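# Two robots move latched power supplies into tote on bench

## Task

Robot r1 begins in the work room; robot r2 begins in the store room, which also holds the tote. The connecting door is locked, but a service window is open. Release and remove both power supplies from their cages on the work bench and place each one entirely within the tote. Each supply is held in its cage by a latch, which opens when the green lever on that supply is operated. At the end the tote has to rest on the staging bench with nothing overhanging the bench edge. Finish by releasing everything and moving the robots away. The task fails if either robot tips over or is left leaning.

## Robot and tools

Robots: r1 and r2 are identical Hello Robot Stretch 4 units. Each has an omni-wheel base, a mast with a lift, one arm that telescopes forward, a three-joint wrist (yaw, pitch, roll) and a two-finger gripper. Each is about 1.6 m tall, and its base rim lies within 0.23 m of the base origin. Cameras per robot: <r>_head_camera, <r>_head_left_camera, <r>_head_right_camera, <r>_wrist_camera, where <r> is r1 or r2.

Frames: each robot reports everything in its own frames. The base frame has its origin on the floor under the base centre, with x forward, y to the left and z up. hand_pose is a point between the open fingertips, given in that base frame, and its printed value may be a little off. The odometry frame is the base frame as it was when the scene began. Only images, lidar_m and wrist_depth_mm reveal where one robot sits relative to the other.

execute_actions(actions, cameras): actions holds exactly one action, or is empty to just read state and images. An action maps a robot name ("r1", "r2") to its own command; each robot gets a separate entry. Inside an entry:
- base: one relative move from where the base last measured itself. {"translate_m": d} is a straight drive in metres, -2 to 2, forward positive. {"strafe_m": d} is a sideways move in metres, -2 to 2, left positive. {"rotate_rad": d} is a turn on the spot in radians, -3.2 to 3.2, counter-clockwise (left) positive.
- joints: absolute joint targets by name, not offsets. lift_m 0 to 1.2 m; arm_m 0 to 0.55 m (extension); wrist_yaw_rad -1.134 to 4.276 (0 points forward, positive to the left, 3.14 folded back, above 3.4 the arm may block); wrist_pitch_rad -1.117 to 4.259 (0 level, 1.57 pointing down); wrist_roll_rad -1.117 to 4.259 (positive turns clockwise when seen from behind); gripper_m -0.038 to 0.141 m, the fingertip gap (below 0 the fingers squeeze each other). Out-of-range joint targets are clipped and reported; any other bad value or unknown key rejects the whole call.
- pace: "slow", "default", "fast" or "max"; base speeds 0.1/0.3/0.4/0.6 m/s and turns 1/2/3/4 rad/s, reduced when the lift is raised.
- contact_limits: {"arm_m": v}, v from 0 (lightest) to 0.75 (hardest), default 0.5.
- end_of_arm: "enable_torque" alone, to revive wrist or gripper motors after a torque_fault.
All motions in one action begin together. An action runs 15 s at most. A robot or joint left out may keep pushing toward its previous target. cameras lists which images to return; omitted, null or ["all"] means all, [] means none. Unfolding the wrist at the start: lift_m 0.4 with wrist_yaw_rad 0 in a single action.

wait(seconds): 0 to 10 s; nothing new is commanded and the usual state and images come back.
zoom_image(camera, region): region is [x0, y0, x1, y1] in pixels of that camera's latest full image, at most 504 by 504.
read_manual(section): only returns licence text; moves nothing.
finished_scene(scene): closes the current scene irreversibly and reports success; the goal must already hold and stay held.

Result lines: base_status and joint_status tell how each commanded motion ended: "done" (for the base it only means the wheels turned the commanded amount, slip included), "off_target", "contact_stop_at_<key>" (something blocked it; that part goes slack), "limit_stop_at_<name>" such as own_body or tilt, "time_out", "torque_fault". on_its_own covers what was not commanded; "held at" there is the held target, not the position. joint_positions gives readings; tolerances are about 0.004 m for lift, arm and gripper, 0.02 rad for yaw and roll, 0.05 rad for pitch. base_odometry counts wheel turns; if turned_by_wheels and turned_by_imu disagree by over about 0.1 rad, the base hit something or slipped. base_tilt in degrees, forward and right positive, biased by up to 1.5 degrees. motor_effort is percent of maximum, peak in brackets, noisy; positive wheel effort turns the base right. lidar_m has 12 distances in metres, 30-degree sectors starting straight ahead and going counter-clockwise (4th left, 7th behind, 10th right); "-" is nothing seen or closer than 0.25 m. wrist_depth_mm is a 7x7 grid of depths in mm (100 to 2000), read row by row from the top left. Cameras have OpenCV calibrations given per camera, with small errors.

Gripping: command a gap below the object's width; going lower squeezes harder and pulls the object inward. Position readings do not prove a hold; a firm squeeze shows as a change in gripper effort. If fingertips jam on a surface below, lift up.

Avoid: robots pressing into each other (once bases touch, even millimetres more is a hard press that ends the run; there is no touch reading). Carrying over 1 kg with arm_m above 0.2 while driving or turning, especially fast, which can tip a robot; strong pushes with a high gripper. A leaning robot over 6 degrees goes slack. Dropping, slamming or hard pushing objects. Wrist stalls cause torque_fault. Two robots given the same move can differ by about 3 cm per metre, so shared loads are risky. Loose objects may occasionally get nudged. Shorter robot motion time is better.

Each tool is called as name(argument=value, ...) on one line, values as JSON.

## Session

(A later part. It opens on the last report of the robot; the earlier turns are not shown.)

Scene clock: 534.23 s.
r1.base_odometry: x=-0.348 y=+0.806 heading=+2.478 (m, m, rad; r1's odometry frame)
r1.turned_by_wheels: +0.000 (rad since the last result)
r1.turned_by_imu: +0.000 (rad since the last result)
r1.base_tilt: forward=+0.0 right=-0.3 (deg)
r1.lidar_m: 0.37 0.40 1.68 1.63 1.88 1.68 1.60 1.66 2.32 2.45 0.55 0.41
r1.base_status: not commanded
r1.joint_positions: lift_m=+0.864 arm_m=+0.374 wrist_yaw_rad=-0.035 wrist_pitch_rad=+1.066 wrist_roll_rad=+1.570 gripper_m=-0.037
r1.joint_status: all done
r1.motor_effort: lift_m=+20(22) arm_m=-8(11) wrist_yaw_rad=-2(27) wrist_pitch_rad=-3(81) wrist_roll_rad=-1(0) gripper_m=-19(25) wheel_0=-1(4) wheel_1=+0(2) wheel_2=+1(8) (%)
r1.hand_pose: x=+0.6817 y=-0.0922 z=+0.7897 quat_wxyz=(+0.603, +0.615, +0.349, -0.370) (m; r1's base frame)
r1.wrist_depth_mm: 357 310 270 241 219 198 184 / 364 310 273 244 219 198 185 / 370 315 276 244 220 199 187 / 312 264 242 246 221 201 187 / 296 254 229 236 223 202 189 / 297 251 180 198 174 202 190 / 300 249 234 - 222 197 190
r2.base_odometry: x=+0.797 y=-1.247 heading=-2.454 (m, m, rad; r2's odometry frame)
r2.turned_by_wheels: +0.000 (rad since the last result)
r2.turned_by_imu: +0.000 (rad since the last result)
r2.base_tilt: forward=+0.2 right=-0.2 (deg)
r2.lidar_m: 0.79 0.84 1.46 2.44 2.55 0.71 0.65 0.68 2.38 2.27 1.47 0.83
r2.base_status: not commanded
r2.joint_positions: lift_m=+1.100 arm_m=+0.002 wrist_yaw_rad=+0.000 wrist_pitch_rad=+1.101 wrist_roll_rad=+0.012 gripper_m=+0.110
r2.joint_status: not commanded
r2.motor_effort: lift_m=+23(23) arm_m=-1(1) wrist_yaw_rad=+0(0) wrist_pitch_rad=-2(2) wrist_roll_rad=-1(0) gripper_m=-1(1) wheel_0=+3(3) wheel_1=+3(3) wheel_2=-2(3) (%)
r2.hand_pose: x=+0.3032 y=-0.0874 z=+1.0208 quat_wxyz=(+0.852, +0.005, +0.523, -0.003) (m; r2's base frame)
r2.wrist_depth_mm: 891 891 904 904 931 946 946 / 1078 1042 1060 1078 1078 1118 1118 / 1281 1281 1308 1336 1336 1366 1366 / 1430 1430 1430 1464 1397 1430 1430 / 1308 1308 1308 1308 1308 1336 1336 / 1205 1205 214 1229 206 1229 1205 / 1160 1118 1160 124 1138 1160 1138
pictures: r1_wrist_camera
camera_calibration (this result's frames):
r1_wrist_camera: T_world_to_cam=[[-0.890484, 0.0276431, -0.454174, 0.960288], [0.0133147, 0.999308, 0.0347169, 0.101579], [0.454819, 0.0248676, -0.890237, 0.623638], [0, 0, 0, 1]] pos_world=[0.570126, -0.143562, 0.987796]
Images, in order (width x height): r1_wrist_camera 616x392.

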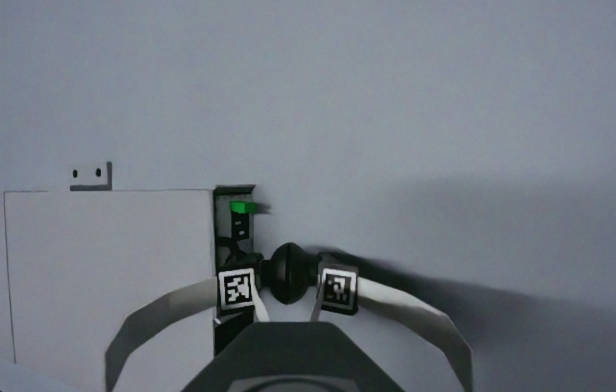

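execute_actions(actions=[{"r1":{"joints":{"arm_m":0.2,"lift_m":0.88,"gripper_m":0.056},"base":{"strafe_m":-0.003}}}], cameras=[])

execute_actions(actions=[{"r1":{"joints":{"wrist_pitch_rad":0.22,"wrist_roll_rad":0.12,"lift_m":0.80}}}], cameras=[])

execute_actions(actions=[{"r1":{"joints":{"lift_m":0.688,"arm_m":0.22}}}], cameras=[])

execute_actions(actions=[{"r1":{"joints":{"arm_m":0.248}}}], cameras=["r1_wrist_camera"])

zoom_image(camera="r1_wrist_camera", region=[200, 210, 420, 350])

Scene clock: 536.10 s.
r1.base_odometry: x=-0.346 y=+0.808 heading=+2.478 (m, m, rad; r1's odometry frame)
r1.turned_by_wheels: +0.000 (rad since the last result)
r1.turned_by_imu: +0.000 (rad since the last result)
r1.base_tilt: forward=-0.1 right=-0.3 (deg)
r1.lidar_m: 0.37 0.39 1.65 1.63 1.87 1.66 1.59 1.66 2.29 2.46 0.54 0.42
r1.base_status: done
r1.joint_positions: lift_m=+0.880 arm_m=+0.202 wrist_yaw_rad=-0.035 wrist_pitch_rad=+1.066 wrist_roll_rad=+1.570 gripper_m=+0.056
r1.joint_status: all done
r1.motor_effort: lift_m=+23(25) arm_m=-9(11) wrist_yaw_rad=+0(2) wrist_pitch_rad=-3(3) wrist_roll_rad=-1(1) gripper_m=-1(21) wheel_0=+0(2) wheel_1=-1(7) wheel_2=+1(1) (%)
r1.hand_pose: x=+0.5088 y=-0.0923 z=+0.8055 quat_wxyz=(+0.603, +0.615, +0.349, -0.370) (m; r1's base frame)
r1.wrist_depth_mm: 387 334 290 258 235 220 809 / 384 334 293 262 236 222 820 / 397 336 294 262 236 223 820 / 343 338 297 264 237 226 820 / 325 338 289 267 231 224 831 / 334 347 197 258 202 226 831 / 347 334 312 - 238 222 842
r2.base_odometry: x=+0.797 y=-1.247 heading=-2.454 (m, m, rad; r2's odometry frame)
r2.turned_by_wheels: +0.000 (rad since the last result)
r2.turned_by_imu: +0.000 (rad since the last result)
r2.base_tilt: forward=+0.1 right=-0.2 (deg)
r2.lidar_m: 0.77 0.85 1.49 2.42 2.54 0.72 0.64 0.70 2.39 2.28 1.51 0.84
r2.base_status: not commanded
r2.joint_positions: lift_m=+1.100 arm_m=+0.002 wrist_yaw_rad=+0.000 wrist_pitch_rad=+1.101 wrist_roll_rad=+0.012 gripper_m=+0.110
r2.joint_status: not commanded
r2.motor_effort: lift_m=+22(23) arm_m=-1(0) wrist_yaw_rad=+0(0) wrist_pitch_rad=-2(2) wrist_roll_rad=-2(2) gripper_m=-1(2) wheel_0=+3(3) wheel_1=+3(3) wheel_2=-2(2) (%)
r2.hand_pose: x=+0.3032 y=-0.0874 z=+1.0208 quat_wxyz=(+0.852, +0.005, +0.523, -0.003) (m; r2's base frame)
r2.wrist_depth_mm: 904 904 904 917 917 917 946 / 1060 1060 1060 1078 1098 1098 1138 / 1308 1281 1308 1308 1336 1366 1397 / 1430 1430 1430 1430 1464 1430 1430 / 1308 1336 1336 1336 1308 1336 1308 / 1229 1182 214 1229 206 1229 1229 / 1138 1118 1138 124 1138 1160 1138
pictures: none
No camera images: the call's "cameras" was empty. Leave "cameras" out to get every camera's image.

Scene clock: 537.50 s.
r1.base_odometry: x=-0.346 y=+0.808 heading=+2.478 (m, m, rad; r1's odometry frame)
r1.turned_by_wheels: +0.000 (rad since the last result)
r1.turned_by_imu: +0.000 (rad since the last result)
r1.base_tilt: forward=-0.1 right=-0.3 (deg)
r1.lidar_m: 0.36 0.40 1.69 1.63 1.88 1.67 1.59 1.67 2.26 2.46 0.56 0.41
r1.base_status: not commanded
r1.joint_positions: lift_m=+0.800 arm_m=+0.202 wrist_yaw_rad=-0.035 wrist_pitch_rad=+0.223 wrist_roll_rad=+0.120 gripper_m=+0.056
r1.joint_status: all done
r1.motor_effort: lift_m=+17(22) arm_m=-9(9) wrist_yaw_rad=+0(1) wrist_pitch_rad=-9(12) wrist_roll_rad=-5(6) gripper_m=-3(3) wheel_0=+0(0) wheel_1=-1(1) wheel_2=+1(1) (%)
r1.hand_pose: x=+0.6506 y=-0.0972 z=+0.9148 quat_wxyz=(+0.992, +0.062, +0.110, -0.024) (m; r1's base frame)
r1.wrist_depth_mm: - - - - - - - / - - - - - - - / - - - - - - - / - - - - - 750 699 / - - 488 477 535 517 504 / 1808 484 197 338 202 399 387 / 1464 347 353 - 345 320 320
r2.base_odometry: x=+0.797 y=-1.247 heading=-2.454 (m, m, rad; r2's odometry frame)
r2.turned_by_wheels: +0.000 (rad since the last result)
r2.turned_by_imu: +0.000 (rad since the last result)
r2.base_tilt: forward=+0.1 right=-0.2 (deg)
r2.lidar_m: 0.79 0.82 1.46 2.42 2.57 0.71 0.66 0.69 2.36 2.26 1.48 0.87
r2.base_status: not commanded
r2.joint_positions: lift_m=+1.100 arm_m=+0.002 wrist_yaw_rad=+0.000 wrist_pitch_rad=+1.101 wrist_roll_rad=+0.012 gripper_m=+0.110
r2.joint_status: not commanded
r2.motor_effort: lift_m=+23(23) arm_m=+0(0) wrist_yaw_rad=+0(0) wrist_pitch_rad=-2(3) wrist_roll_rad=-2(3) gripper_m=+0(1) wheel_0=+3(3) wheel_1=+3(3) wheel_2=-2(2) (%)
r2.hand_pose: x=+0.3032 y=-0.0874 z=+1.0208 quat_wxyz=(+0.852, +0.005, +0.523, -0.003) (m; r2's base frame)
r2.wrist_depth_mm: 891 904 917 917 917 946 960 / 1060 1060 1078 1078 1098 1098 1118 / 1281 1308 1336 1336 1366 1366 1397 / 1430 1430 1397 1464 1464 1430 1464 / 1308 1308 1308 1336 1308 1336 1308 / 1205 1205 214 1255 205 1205 1255 / 1160 1138 1138 124 1138 1118 1160
pictures: none
No camera images: the call's "cameras" was empty. Leave "cameras" out to get every camera's image.

Scene clock: 539.00 s.
r1.base_odometry: x=-0.346 y=+0.808 heading=+2.478 (m, m, rad; r1's odometry frame)
r1.turned_by_wheels: +0.000 (rad since the last result)
r1.turned_by_imu: +0.000 (rad since the last result)
r1.base_tilt: forward=-0.1 right=-0.4 (deg)
r1.lidar_m: 0.37 0.39 1.69 1.64 1.89 1.65 1.58 1.66 2.27 2.46 0.56 0.41
r1.base_status: not commanded
r1.joint_positions: lift_m=+0.688 arm_m=+0.218 wrist_yaw_rad=-0.035 wrist_pitch_rad=+0.222 wrist_roll_rad=+0.120 gripper_m=+0.056
r1.joint_status: all done
r1.motor_effort: lift_m=+17(17) arm_m=+9(11) wrist_yaw_rad=-1(1) wrist_pitch_rad=-8(8) wrist_roll_rad=-1(2) gripper_m=-3(2) wheel_0=+0(0) wheel_1=-1(1) wheel_2=+1(1) (%)
r1.hand_pose: x=+0.6675 y=-0.0972 z=+0.8028 quat_wxyz=(+0.992, +0.062, +0.110, -0.024) (m; r1's base frame)
r1.wrist_depth_mm: - - - - - - - / - - - - - - - / - - - - - - 691 / - - 338 347 442 415 399 / - 312 276 281 304 291 279 / 263 254 197 229 203 223 216 / 208 200 206 - 191 179 181
r2.base_odometry: x=+0.797 y=-1.247 heading=-2.454 (m, m, rad; r2's odometry frame)
r2.turned_by_wheels: +0.000 (rad since the last result)
r2.turned_by_imu: +0.000 (rad since the last result)
r2.base_tilt: forward=+0.1 right=-0.2 (deg)
r2.lidar_m: 0.80 0.85 1.48 2.42 2.55 0.69 0.66 0.67 2.35 2.27 1.47 0.84
r2.base_status: not commanded
r2.joint_positions: lift_m=+1.100 arm_m=+0.002 wrist_yaw_rad=+0.000 wrist_pitch_rad=+1.101 wrist_roll_rad=+0.012 gripper_m=+0.110
r2.joint_status: not commanded
r2.motor_effort: lift_m=+23(23) arm_m=+0(0) wrist_yaw_rad=+0(0) wrist_pitch_rad=-2(2) wrist_roll_rad=-1(1) gripper_m=+0(0) wheel_0=+3(3) wheel_1=+3(3) wheel_2=-2(2) (%)
r2.hand_pose: x=+0.3032 y=-0.0874 z=+1.0208 quat_wxyz=(+0.852, +0.005, +0.523, -0.003) (m; r2's base frame)
r2.wrist_depth_mm: 904 904 917 917 931 946 946 / 1060 1060 1060 1078 1098 1118 1138 / 1308 1308 1336 1336 1336 1366 1397 / 1397 1430 1430 1430 1397 1430 1430 / 1308 1308 1308 1308 1336 1308 1336 / 1229 1205 214 1205 205 1229 1229 / 1138 1138 1160 124 1138 1118 1138
pictures: none
No camera images: the call's "cameras" was empty. Leave "cameras" out to get every camera's image.

Scene clock: 539.80 s.
r1.base_odometry: x=-0.346 y=+0.808 heading=+2.478 (m, m, rad; r1's odometry frame)
r1.turned_by_wheels: +0.000 (rad since the last result)
r1.turned_by_imu: +0.000 (rad since the last result)
r1.base_tilt: forward=+0.0 right=-0.4 (deg)
r1.lidar_m: 0.36 0.40 1.65 1.62 1.87 1.65 1.59 1.67 2.29 2.47 0.57 0.39
r1.base_status: not commanded
r1.joint_positions: lift_m=+0.688 arm_m=+0.246 wrist_yaw_rad=-0.035 wrist_pitch_rad=+0.222 wrist_roll_rad=+0.120 gripper_m=+0.056
r1.joint_status: all done
r1.motor_effort: lift_m=+17(17) arm_m=+9(8) wrist_yaw_rad=-1(0) wrist_pitch_rad=-7(8) wrist_roll_rad=+0(1) gripper_m=-2(2) wheel_0=+0(0) wheel_1=-1(1) wheel_2=+1(1) (%)
r1.hand_pose: x=+0.6955 y=-0.0972 z=+0.8028 quat_wxyz=(+0.992, +0.062, +0.110, -0.024) (m; r1's base frame)
r1.wrist_depth_mm: - - - - - - - / - - - - - - - / - - - - - - 676 / - - 340 347 445 418 397 / - 296 248 251 301 290 279 / 262 251 198 230 202 223 216 / 208 200 206 - 191 178 181
r2.base_odometry: x=+0.797 y=-1.247 heading=-2.454 (m, m, rad; r2's odometry frame)
r2.turned_by_wheels: +0.000 (rad since the last result)
r2.turned_by_imu: +0.000 (rad since the last result)
r2.base_tilt: forward=+0.1 right=-0.2 (deg)
r2.lidar_m: 0.80 0.83 1.49 2.45 2.55 0.68 0.66 0.71 2.38 2.28 1.49 0.84
r2.base_status: not commanded
r2.joint_positions: lift_m=+1.100 arm_m=+0.002 wrist_yaw_rad=+0.000 wrist_pitch_rad=+1.101 wrist_roll_rad=+0.012 gripper_m=+0.110
r2.joint_status: not commanded
r2.motor_effort: lift_m=+23(23) arm_m=+0(0) wrist_yaw_rad=+0(1) wrist_pitch_rad=-2(2) wrist_roll_rad=-2(3) gripper_m=+0(0) wheel_0=+3(3) wheel_1=+3(3) wheel_2=-1(2) (%)
r2.hand_pose: x=+0.3032 y=-0.0874 z=+1.0208 quat_wxyz=(+0.852, +0.005, +0.523, -0.003) (m; r2's base frame)
r2.wrist_depth_mm: 904 891 917 917 904 931 946 / 1042 1078 1078 1078 1098 1098 1118 / 1281 1281 1308 1336 1336 1336 1366 / 1430 1464 1397 1430 1430 1430 1430 / 1308 1308 1308 1336 1336 1281 1336 / 1229 1205 213 1229 206 1205 1205 / 1138 1118 1138 124 1138 1138 1138
pictures: r1_wrist_camera
camera_calibration (this result's frames):
r1_wrist_camera: T_world_to_cam=[[-0.0931442, -0.98986, -0.107248, 0.0467103], [-0.254317, 0.127796, -0.95864, 1.00482], [0.962625, -0.0620168, -0.263642, -0.235514], [0, 0, 0, 1]] pos_world=[0.486605, -0.0967814, 0.906179]
Images, in order (width x height): r1_wrist_camera 616x392.

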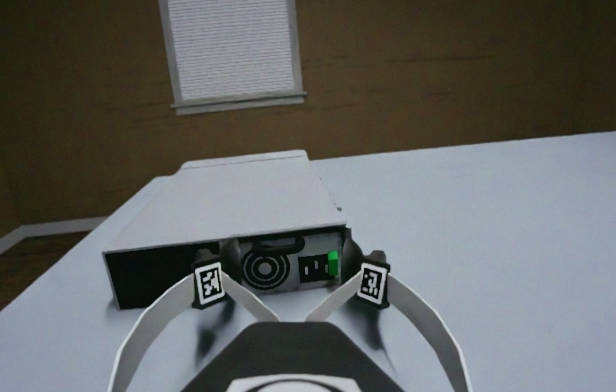

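Region (200, 210, 420, 350) of r1_wrist_camera's 616x392 image, scaled by 2.291; it fills the top 321 rows of this view, and the rest is white.

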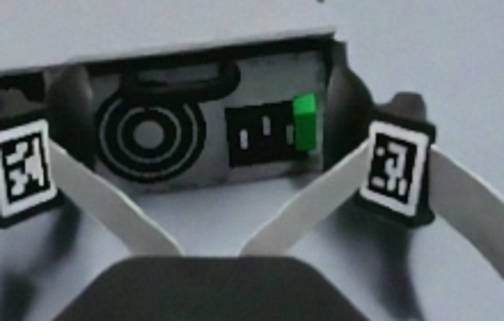

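execute_actions(actions=[{"r1":{"joints":{"arm_m":0.2525},"pace":"slow"}}], cameras=[])

execute_actions(actions=[{"r1":{"joints":{"arm_m":0.2535,"gripper_m":0.046},"pace":"slow"}}], cameras=[])

execute_actions(actions=[{"r1":{"joints":{"arm_m":0.2545,"gripper_m":0.032,"wrist_yaw_rad":-0.02},"pace":"slow"}}], cameras=["r1_wrist_camera"])

execute_actions(actions=[{"r1":{"joints":{"arm_m":0.258,"lift_m":0.687},"pace":"slow"}}], cameras=[])

execute_actions(actions=[{"r1":{"joints":{"gripper_m":0.018},"pace":"slow"}}], cameras=["r1_wrist_camera"])

Scene clock: 540.80 s.
r1.base_odometry: x=-0.346 y=+0.808 heading=+2.478 (m, m, rad; r1's odometry frame)
r1.turned_by_wheels: +0.000 (rad since the last result)
r1.turned_by_imu: +0.000 (rad since the last result)
r1.base_tilt: forward=+0.0 right=-0.4 (deg)
r1.lidar_m: 0.37 0.40 1.67 1.65 1.87 1.69 1.59 1.67 2.27 2.46 0.55 0.41
r1.base_status: not commanded
r1.joint_positions: lift_m=+0.688 arm_m=+0.251 wrist_yaw_rad=-0.036 wrist_pitch_rad=+0.222 wrist_roll_rad=+0.120 gripper_m=+0.056
r1.joint_status: all done
r1.motor_effort: lift_m=+17(17) arm_m=+10(12) wrist_yaw_rad=+2(3) wrist_pitch_rad=-9(7) wrist_roll_rad=-1(2) gripper_m=-1(2) wheel_0=+0(0) wheel_1=-1(1) wheel_2=+1(1) (%)
r1.hand_pose: x=+0.6996 y=-0.0975 z=+0.8028 quat_wxyz=(+0.992, +0.062, +0.110, -0.025) (m; r1's base frame)
r1.wrist_depth_mm: - - - - - - - / - - - - - - - / - - - - - - 683 / - - 336 345 442 415 399 / - 285 244 247 300 289 278 / 263 244 197 229 202 222 216 / 208 199 206 - 191 178 181
r2.base_odometry: x=+0.797 y=-1.247 heading=-2.454 (m, m, rad; r2's odometry frame)
r2.turned_by_wheels: +0.000 (rad since the last result)
r2.turned_by_imu: +0.000 (rad since the last result)
r2.base_tilt: forward=+0.1 right=-0.2 (deg)
r2.lidar_m: 0.79 0.84 1.47 2.42 2.54 0.72 0.65 0.71 2.36 2.28 1.46 0.83
r2.base_status: not commanded
r2.joint_positions: lift_m=+1.100 arm_m=+0.002 wrist_yaw_rad=+0.000 wrist_pitch_rad=+1.101 wrist_roll_rad=+0.012 gripper_m=+0.110
r2.joint_status: not commanded
r2.motor_effort: lift_m=+23(23) arm_m=-1(0) wrist_yaw_rad=+0(0) wrist_pitch_rad=-2(2) wrist_roll_rad=+0(3) gripper_m=-2(1) wheel_0=+3(3) wheel_1=+3(3) wheel_2=-2(2) (%)
r2.hand_pose: x=+0.3032 y=-0.0874 z=+1.0208 quat_wxyz=(+0.852, +0.005, +0.523, -0.003) (m; r2's base frame)
r2.wrist_depth_mm: 891 904 891 917 931 946 946 / 1060 1060 1078 1078 1098 1118 1118 / 1308 1281 1308 1308 1336 1366 1366 / 1430 1430 1430 1430 1430 1430 1430 / 1336 1308 1336 1308 1336 1336 1308 / 1229 1205 213 1229 206 1229 1229 / 1138 1138 1138 124 1138 1138 1160
pictures: none
No camera images: the call's "cameras" was empty. Leave "cameras" out to get every camera's image.

Scene clock: 541.63 s.
r1.base_odometry: x=-0.346 y=+0.808 heading=+2.478 (m, m, rad; r1's odometry frame)
r1.turned_by_wheels: +0.000 (rad since the last result)
r1.turned_by_imu: +0.000 (rad since the last result)
r1.base_tilt: forward=-0.1 right=-0.3 (deg)
r1.lidar_m: 0.37 0.41 1.70 1.61 1.89 1.65 1.59 1.67 2.30 2.43 0.57 0.39
r1.base_status: not commanded
r1.joint_positions: lift_m=+0.688 arm_m=+0.252 wrist_yaw_rad=-0.034 wrist_pitch_rad=+0.223 wrist_roll_rad=+0.120 gripper_m=+0.046
r1.joint_status: all done
r1.motor_effort: lift_m=+17(17) arm_m=+10(12) wrist_yaw_rad=-4(3) wrist_pitch_rad=-8(8) wrist_roll_rad=-2(1) gripper_m=-3(3) wheel_0=+1(0) wheel_1=-1(1) wheel_2=+1(1) (%)
r1.hand_pose: x=+0.7007 y=-0.0971 z=+0.8027 quat_wxyz=(+0.992, +0.062, +0.110, -0.024) (m; r1's base frame)
r1.wrist_depth_mm: - - - - - - - / - - - - - - - / - - - - - - 676 / - - 340 347 442 415 399 / - 277 243 246 303 289 278 / 264 248 194 229 200 223 215 / 208 199 206 - 191 178 181
r2.base_odometry: x=+0.797 y=-1.247 heading=-2.454 (m, m, rad; r2's odometry frame)
r2.turned_by_wheels: +0.000 (rad since the last result)
r2.turned_by_imu: +0.000 (rad since the last result)
r2.base_tilt: forward=+0.1 right=-0.2 (deg)
r2.lidar_m: 0.80 0.83 1.48 2.43 2.52 0.69 0.67 0.72 2.38 2.28 1.47 0.84
r2.base_status: not commanded
r2.joint_positions: lift_m=+1.100 arm_m=+0.002 wrist_yaw_rad=+0.000 wrist_pitch_rad=+1.101 wrist_roll_rad=+0.012 gripper_m=+0.110
r2.joint_status: not commanded
r2.motor_effort: lift_m=+23(23) arm_m=+0(0) wrist_yaw_rad=+0(0) wrist_pitch_rad=-2(2) wrist_roll_rad=-1(1) gripper_m=-1(1) wheel_0=+3(3) wheel_1=+3(3) wheel_2=-2(2) (%)
r2.hand_pose: x=+0.3032 y=-0.0874 z=+1.0208 quat_wxyz=(+0.852, +0.005, +0.523, -0.003) (m; r2's base frame)
r2.wrist_depth_mm: 891 904 904 917 917 946 946 / 1042 1078 1078 1078 1098 1118 1118 / 1281 1308 1336 1366 1366 1366 1366 / 1430 1430 1430 1430 1430 1430 1464 / 1308 1336 1336 1308 1308 1308 1336 / 1229 1205 214 1229 204 1205 1229 / 1138 1118 1160 124 1138 1160 1138
pictures: none
No camera images: the call's "cameras" was empty. Leave "cameras" out to get every camera's image.

Scene clock: 542.60 s.
r1.base_odometry: x=-0.346 y=+0.808 heading=+2.478 (m, m, rad; r1's odometry frame)
r1.turned_by_wheels: +0.000 (rad since the last result)
r1.turned_by_imu: +0.000 (rad since the last result)
r1.base_tilt: forward=+0.0 right=-0.4 (deg)
r1.lidar_m: 0.36 0.42 1.68 1.62 1.87 1.68 1.58 1.65 2.27 2.46 0.55 0.36
r1.base_status: not commanded
r1.joint_positions: lift_m=+0.688 arm_m=+0.253 wrist_yaw_rad=-0.024 wrist_pitch_rad=+0.224 wrist_roll_rad=+0.120 gripper_m=+0.032
r1.joint_status: all done
r1.motor_effort: lift_m=+17(17) arm_m=+10(11) wrist_yaw_rad=+11(10) wrist_pitch_rad=-11(11) wrist_roll_rad=+0(0) gripper_m=-9(9) wheel_0=+0(0) wheel_1=-1(1) wheel_2=-2(2) (%)
r1.hand_pose: x=+0.7028 y=-0.0941 z=+0.8025 quat_wxyz=(+0.992, +0.061, +0.111, -0.019) (m; r1's base frame)
r1.wrist_depth_mm: - - - - - - - / - - - - - - - / - - - - - - 676 / - - 332 322 436 413 394 / - 276 241 243 300 287 278 / 260 247 189 228 195 220 213 / 206 198 205 - 190 177 180
r2.base_odometry: x=+0.797 y=-1.247 heading=-2.454 (m, m, rad; r2's odometry frame)
r2.turned_by_wheels: +0.000 (rad since the last result)
r2.turned_by_imu: +0.000 (rad since the last result)
r2.base_tilt: forward=+0.1 right=-0.2 (deg)
r2.lidar_m: 0.79 0.82 1.48 2.44 2.54 0.70 0.66 0.71 2.39 2.28 1.46 0.81
r2.base_status: not commanded
r2.joint_positions: lift_m=+1.100 arm_m=+0.002 wrist_yaw_rad=+0.000 wrist_pitch_rad=+1.101 wrist_roll_rad=+0.012 gripper_m=+0.110
r2.joint_status: not commanded
r2.motor_effort: lift_m=+23(23) arm_m=+0(0) wrist_yaw_rad=+0(0) wrist_pitch_rad=-2(2) wrist_roll_rad=-2(3) gripper_m=-1(0) wheel_0=+3(3) wheel_1=+3(3) wheel_2=-2(2) (%)
r2.hand_pose: x=+0.3032 y=-0.0874 z=+1.0208 quat_wxyz=(+0.852, +0.005, +0.523, -0.003) (m; r2's base frame)
r2.wrist_depth_mm: 891 904 904 917 931 946 946 / 1060 1042 1078 1078 1098 1138 1118 / 1281 1281 1308 1336 1336 1366 1366 / 1430 1430 1430 1464 1430 1430 1430 / 1308 1336 1308 1336 1336 1336 1336 / 1229 1229 213 1229 205 1205 1229 / 1138 1138 1138 124 1138 1138 1138
pictures: r1_wrist_camera
camera_calibration (this result's frames):
r1_wrist_camera: T_world_to_cam=[[-0.0822905, -0.990863, -0.106857, 0.042358], [-0.256793, 0.124682, -0.95839, 1.00723], [0.962957, -0.0514261, -0.264707, -0.240808], [0, 0, 0, 1]] pos_world=[0.494023, -0.095996, 0.9061]
Images, in order (width x height): r1_wrist_camera 616x392.

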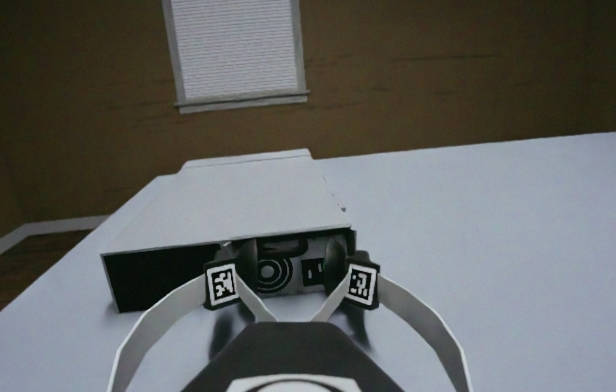

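Scene clock: 543.27 s.
r1.base_odometry: x=-0.346 y=+0.808 heading=+2.478 (m, m, rad; r1's odometry frame)
r1.turned_by_wheels: +0.000 (rad since the last result)
r1.turned_by_imu: +0.000 (rad since the last result)
r1.base_tilt: forward=-0.1 right=-0.4 (deg)
r1.lidar_m: 0.37 0.40 1.65 1.61 1.85 1.64 1.57 1.69 2.29 2.47 0.56 0.39
r1.base_status: not commanded
r1.joint_positions: lift_m=+0.687 arm_m=+0.256 wrist_yaw_rad=-0.027 wrist_pitch_rad=+0.224 wrist_roll_rad=+0.120 gripper_m=+0.032
r1.joint_status: all done
r1.on_its_own: wrist_yaw_rad is at rest, and its effort (+18) is outside its rest range (-13 to +13)
r1.motor_effort: lift_m=+16(17) arm_m=+14(12) wrist_yaw_rad=+18(17) wrist_pitch_rad=-11(11) wrist_roll_rad=-1(0) gripper_m=-6(8) wheel_0=+0(0) wheel_1=-1(1) wheel_2=-3(3) (%)
r1.hand_pose: x=+0.7053 y=-0.0948 z=+0.8015 quat_wxyz=(+0.992, +0.061, +0.111, -0.020) (m; r1's base frame)
r1.wrist_depth_mm: - - - - - - - / - - - - - - - / - - - - - - 676 / - - 330 320 439 413 392 / - 276 241 243 298 289 277 / 258 242 196 229 194 221 213 / 206 194 202 - 189 176 179
r2.base_odometry: x=+0.797 y=-1.247 heading=-2.454 (m, m, rad; r2's odometry frame)
r2.turned_by_wheels: +0.000 (rad since the last result)
r2.turned_by_imu: +0.000 (rad since the last result)
r2.base_tilt: forward=+0.1 right=-0.3 (deg)
r2.lidar_m: 0.79 0.84 1.48 2.44 2.56 0.71 0.66 0.70 2.38 2.29 1.49 0.83
r2.base_status: not commanded
r2.joint_positions: lift_m=+1.100 arm_m=+0.002 wrist_yaw_rad=+0.000 wrist_pitch_rad=+1.101 wrist_roll_rad=+0.012 gripper_m=+0.110
r2.joint_status: not commanded
r2.motor_effort: lift_m=+22(23) arm_m=-1(0) wrist_yaw_rad=+0(0) wrist_pitch_rad=-2(2) wrist_roll_rad=-4(1) gripper_m=-1(2) wheel_0=+3(3) wheel_1=+3(3) wheel_2=-2(2) (%)
r2.hand_pose: x=+0.3032 y=-0.0874 z=+1.0208 quat_wxyz=(+0.852, +0.005, +0.523, -0.003) (m; r2's base frame)
r2.wrist_depth_mm: 891 904 917 917 917 946 960 / 1078 1060 1078 1078 1098 1118 1118 / 1281 1308 1308 1336 1336 1366 1366 / 1430 1430 1430 1397 1430 1430 1430 / 1308 1308 1308 1308 1308 1366 1308 / 1229 1205 213 1229 205 1229 1229 / 1138 1138 1138 124 1138 1138 1138
pictures: none
No camera images: the call's "cameras" was empty. Leave "cameras" out to get every camera's image.

Scene clock: 544.23 s.
r1.base_odometry: x=-0.346 y=+0.808 heading=+2.478 (m, m, rad; r1's odometry frame)
r1.turned_by_wheels: +0.000 (rad since the last result)
r1.turned_by_imu: +0.000 (rad since the last result)
r1.base_tilt: forward=+0.0 right=-0.4 (deg)
r1.lidar_m: 0.37 0.39 1.70 1.63 1.86 1.67 1.59 1.67 2.26 2.46 0.55 0.37
r1.base_status: not commanded
r1.joint_positions: lift_m=+0.687 arm_m=+0.256 wrist_yaw_rad=-0.023 wrist_pitch_rad=+0.224 wrist_roll_rad=+0.120 gripper_m=+0.018
r1.joint_status: all done
r1.motor_effort: lift_m=+17(17) arm_m=+10(14) wrist_yaw_rad=+8(18) wrist_pitch_rad=-11(11) wrist_roll_rad=+0(0) gripper_m=-15(14) wheel_0=+0(0) wheel_1=-1(1) wheel_2=-3(3) (%)
r1.hand_pose: x=+0.7062 y=-0.0939 z=+0.8015 quat_wxyz=(+0.992, +0.061, +0.111, -0.018) (m; r1's base frame)
r1.wrist_depth_mm: - - - - - - - / - - - - - - - / - - - - - - 668 / - - 329 315 436 410 394 / - 272 239 241 296 286 276 / 259 237 193 225 188 220 213 / 205 196 204 - 189 176 178
r2.base_odometry: x=+0.797 y=-1.247 heading=-2.454 (m, m, rad; r2's odometry frame)
r2.turned_by_wheels: +0.000 (rad since the last result)
r2.turned_by_imu: +0.000 (rad since the last result)
r2.base_tilt: forward=+0.1 right=-0.2 (deg)
r2.lidar_m: 0.79 0.84 1.51 2.42 2.56 0.71 0.63 0.69 2.37 2.28 1.51 0.84
r2.base_status: not commanded
r2.joint_positions: lift_m=+1.100 arm_m=+0.002 wrist_yaw_rad=+0.000 wrist_pitch_rad=+1.101 wrist_roll_rad=+0.012 gripper_m=+0.110
r2.joint_status: not commanded
r2.motor_effort: lift_m=+23(23) arm_m=+0(0) wrist_yaw_rad=+0(0) wrist_pitch_rad=-3(2) wrist_roll_rad=-2(2) gripper_m=-1(1) wheel_0=+3(3) wheel_1=+3(3) wheel_2=-2(3) (%)
r2.hand_pose: x=+0.3032 y=-0.0874 z=+1.0208 quat_wxyz=(+0.852, +0.005, +0.523, -0.003) (m; r2's base frame)
r2.wrist_depth_mm: 891 904 917 917 931 946 960 / 1060 1060 1060 1078 1118 1118 1118 / 1308 1281 1308 1308 1366 1366 1397 / 1430 1464 1430 1464 1430 1430 1430 / 1336 1336 1336 1336 1308 1308 1308 / 1229 1182 213 1229 205 1229 1205 / 1160 1138 1138 124 1160 1138 1160
pictures: r1_wrist_camera
camera_calibration (this result's frames):
r1_wrist_camera: T_world_to_cam=[[-0.0816308, -0.990939, -0.106661, 0.0420789], [-0.257077, 0.124332, -0.95836, 1.00724], [0.962937, -0.0508114, -0.264897, -0.244147], [0, 0, 0, 1]] pos_world=[0.497472, -0.0959403, 0.905115]
Images, in order (width x height): r1_wrist_camera 616x392.

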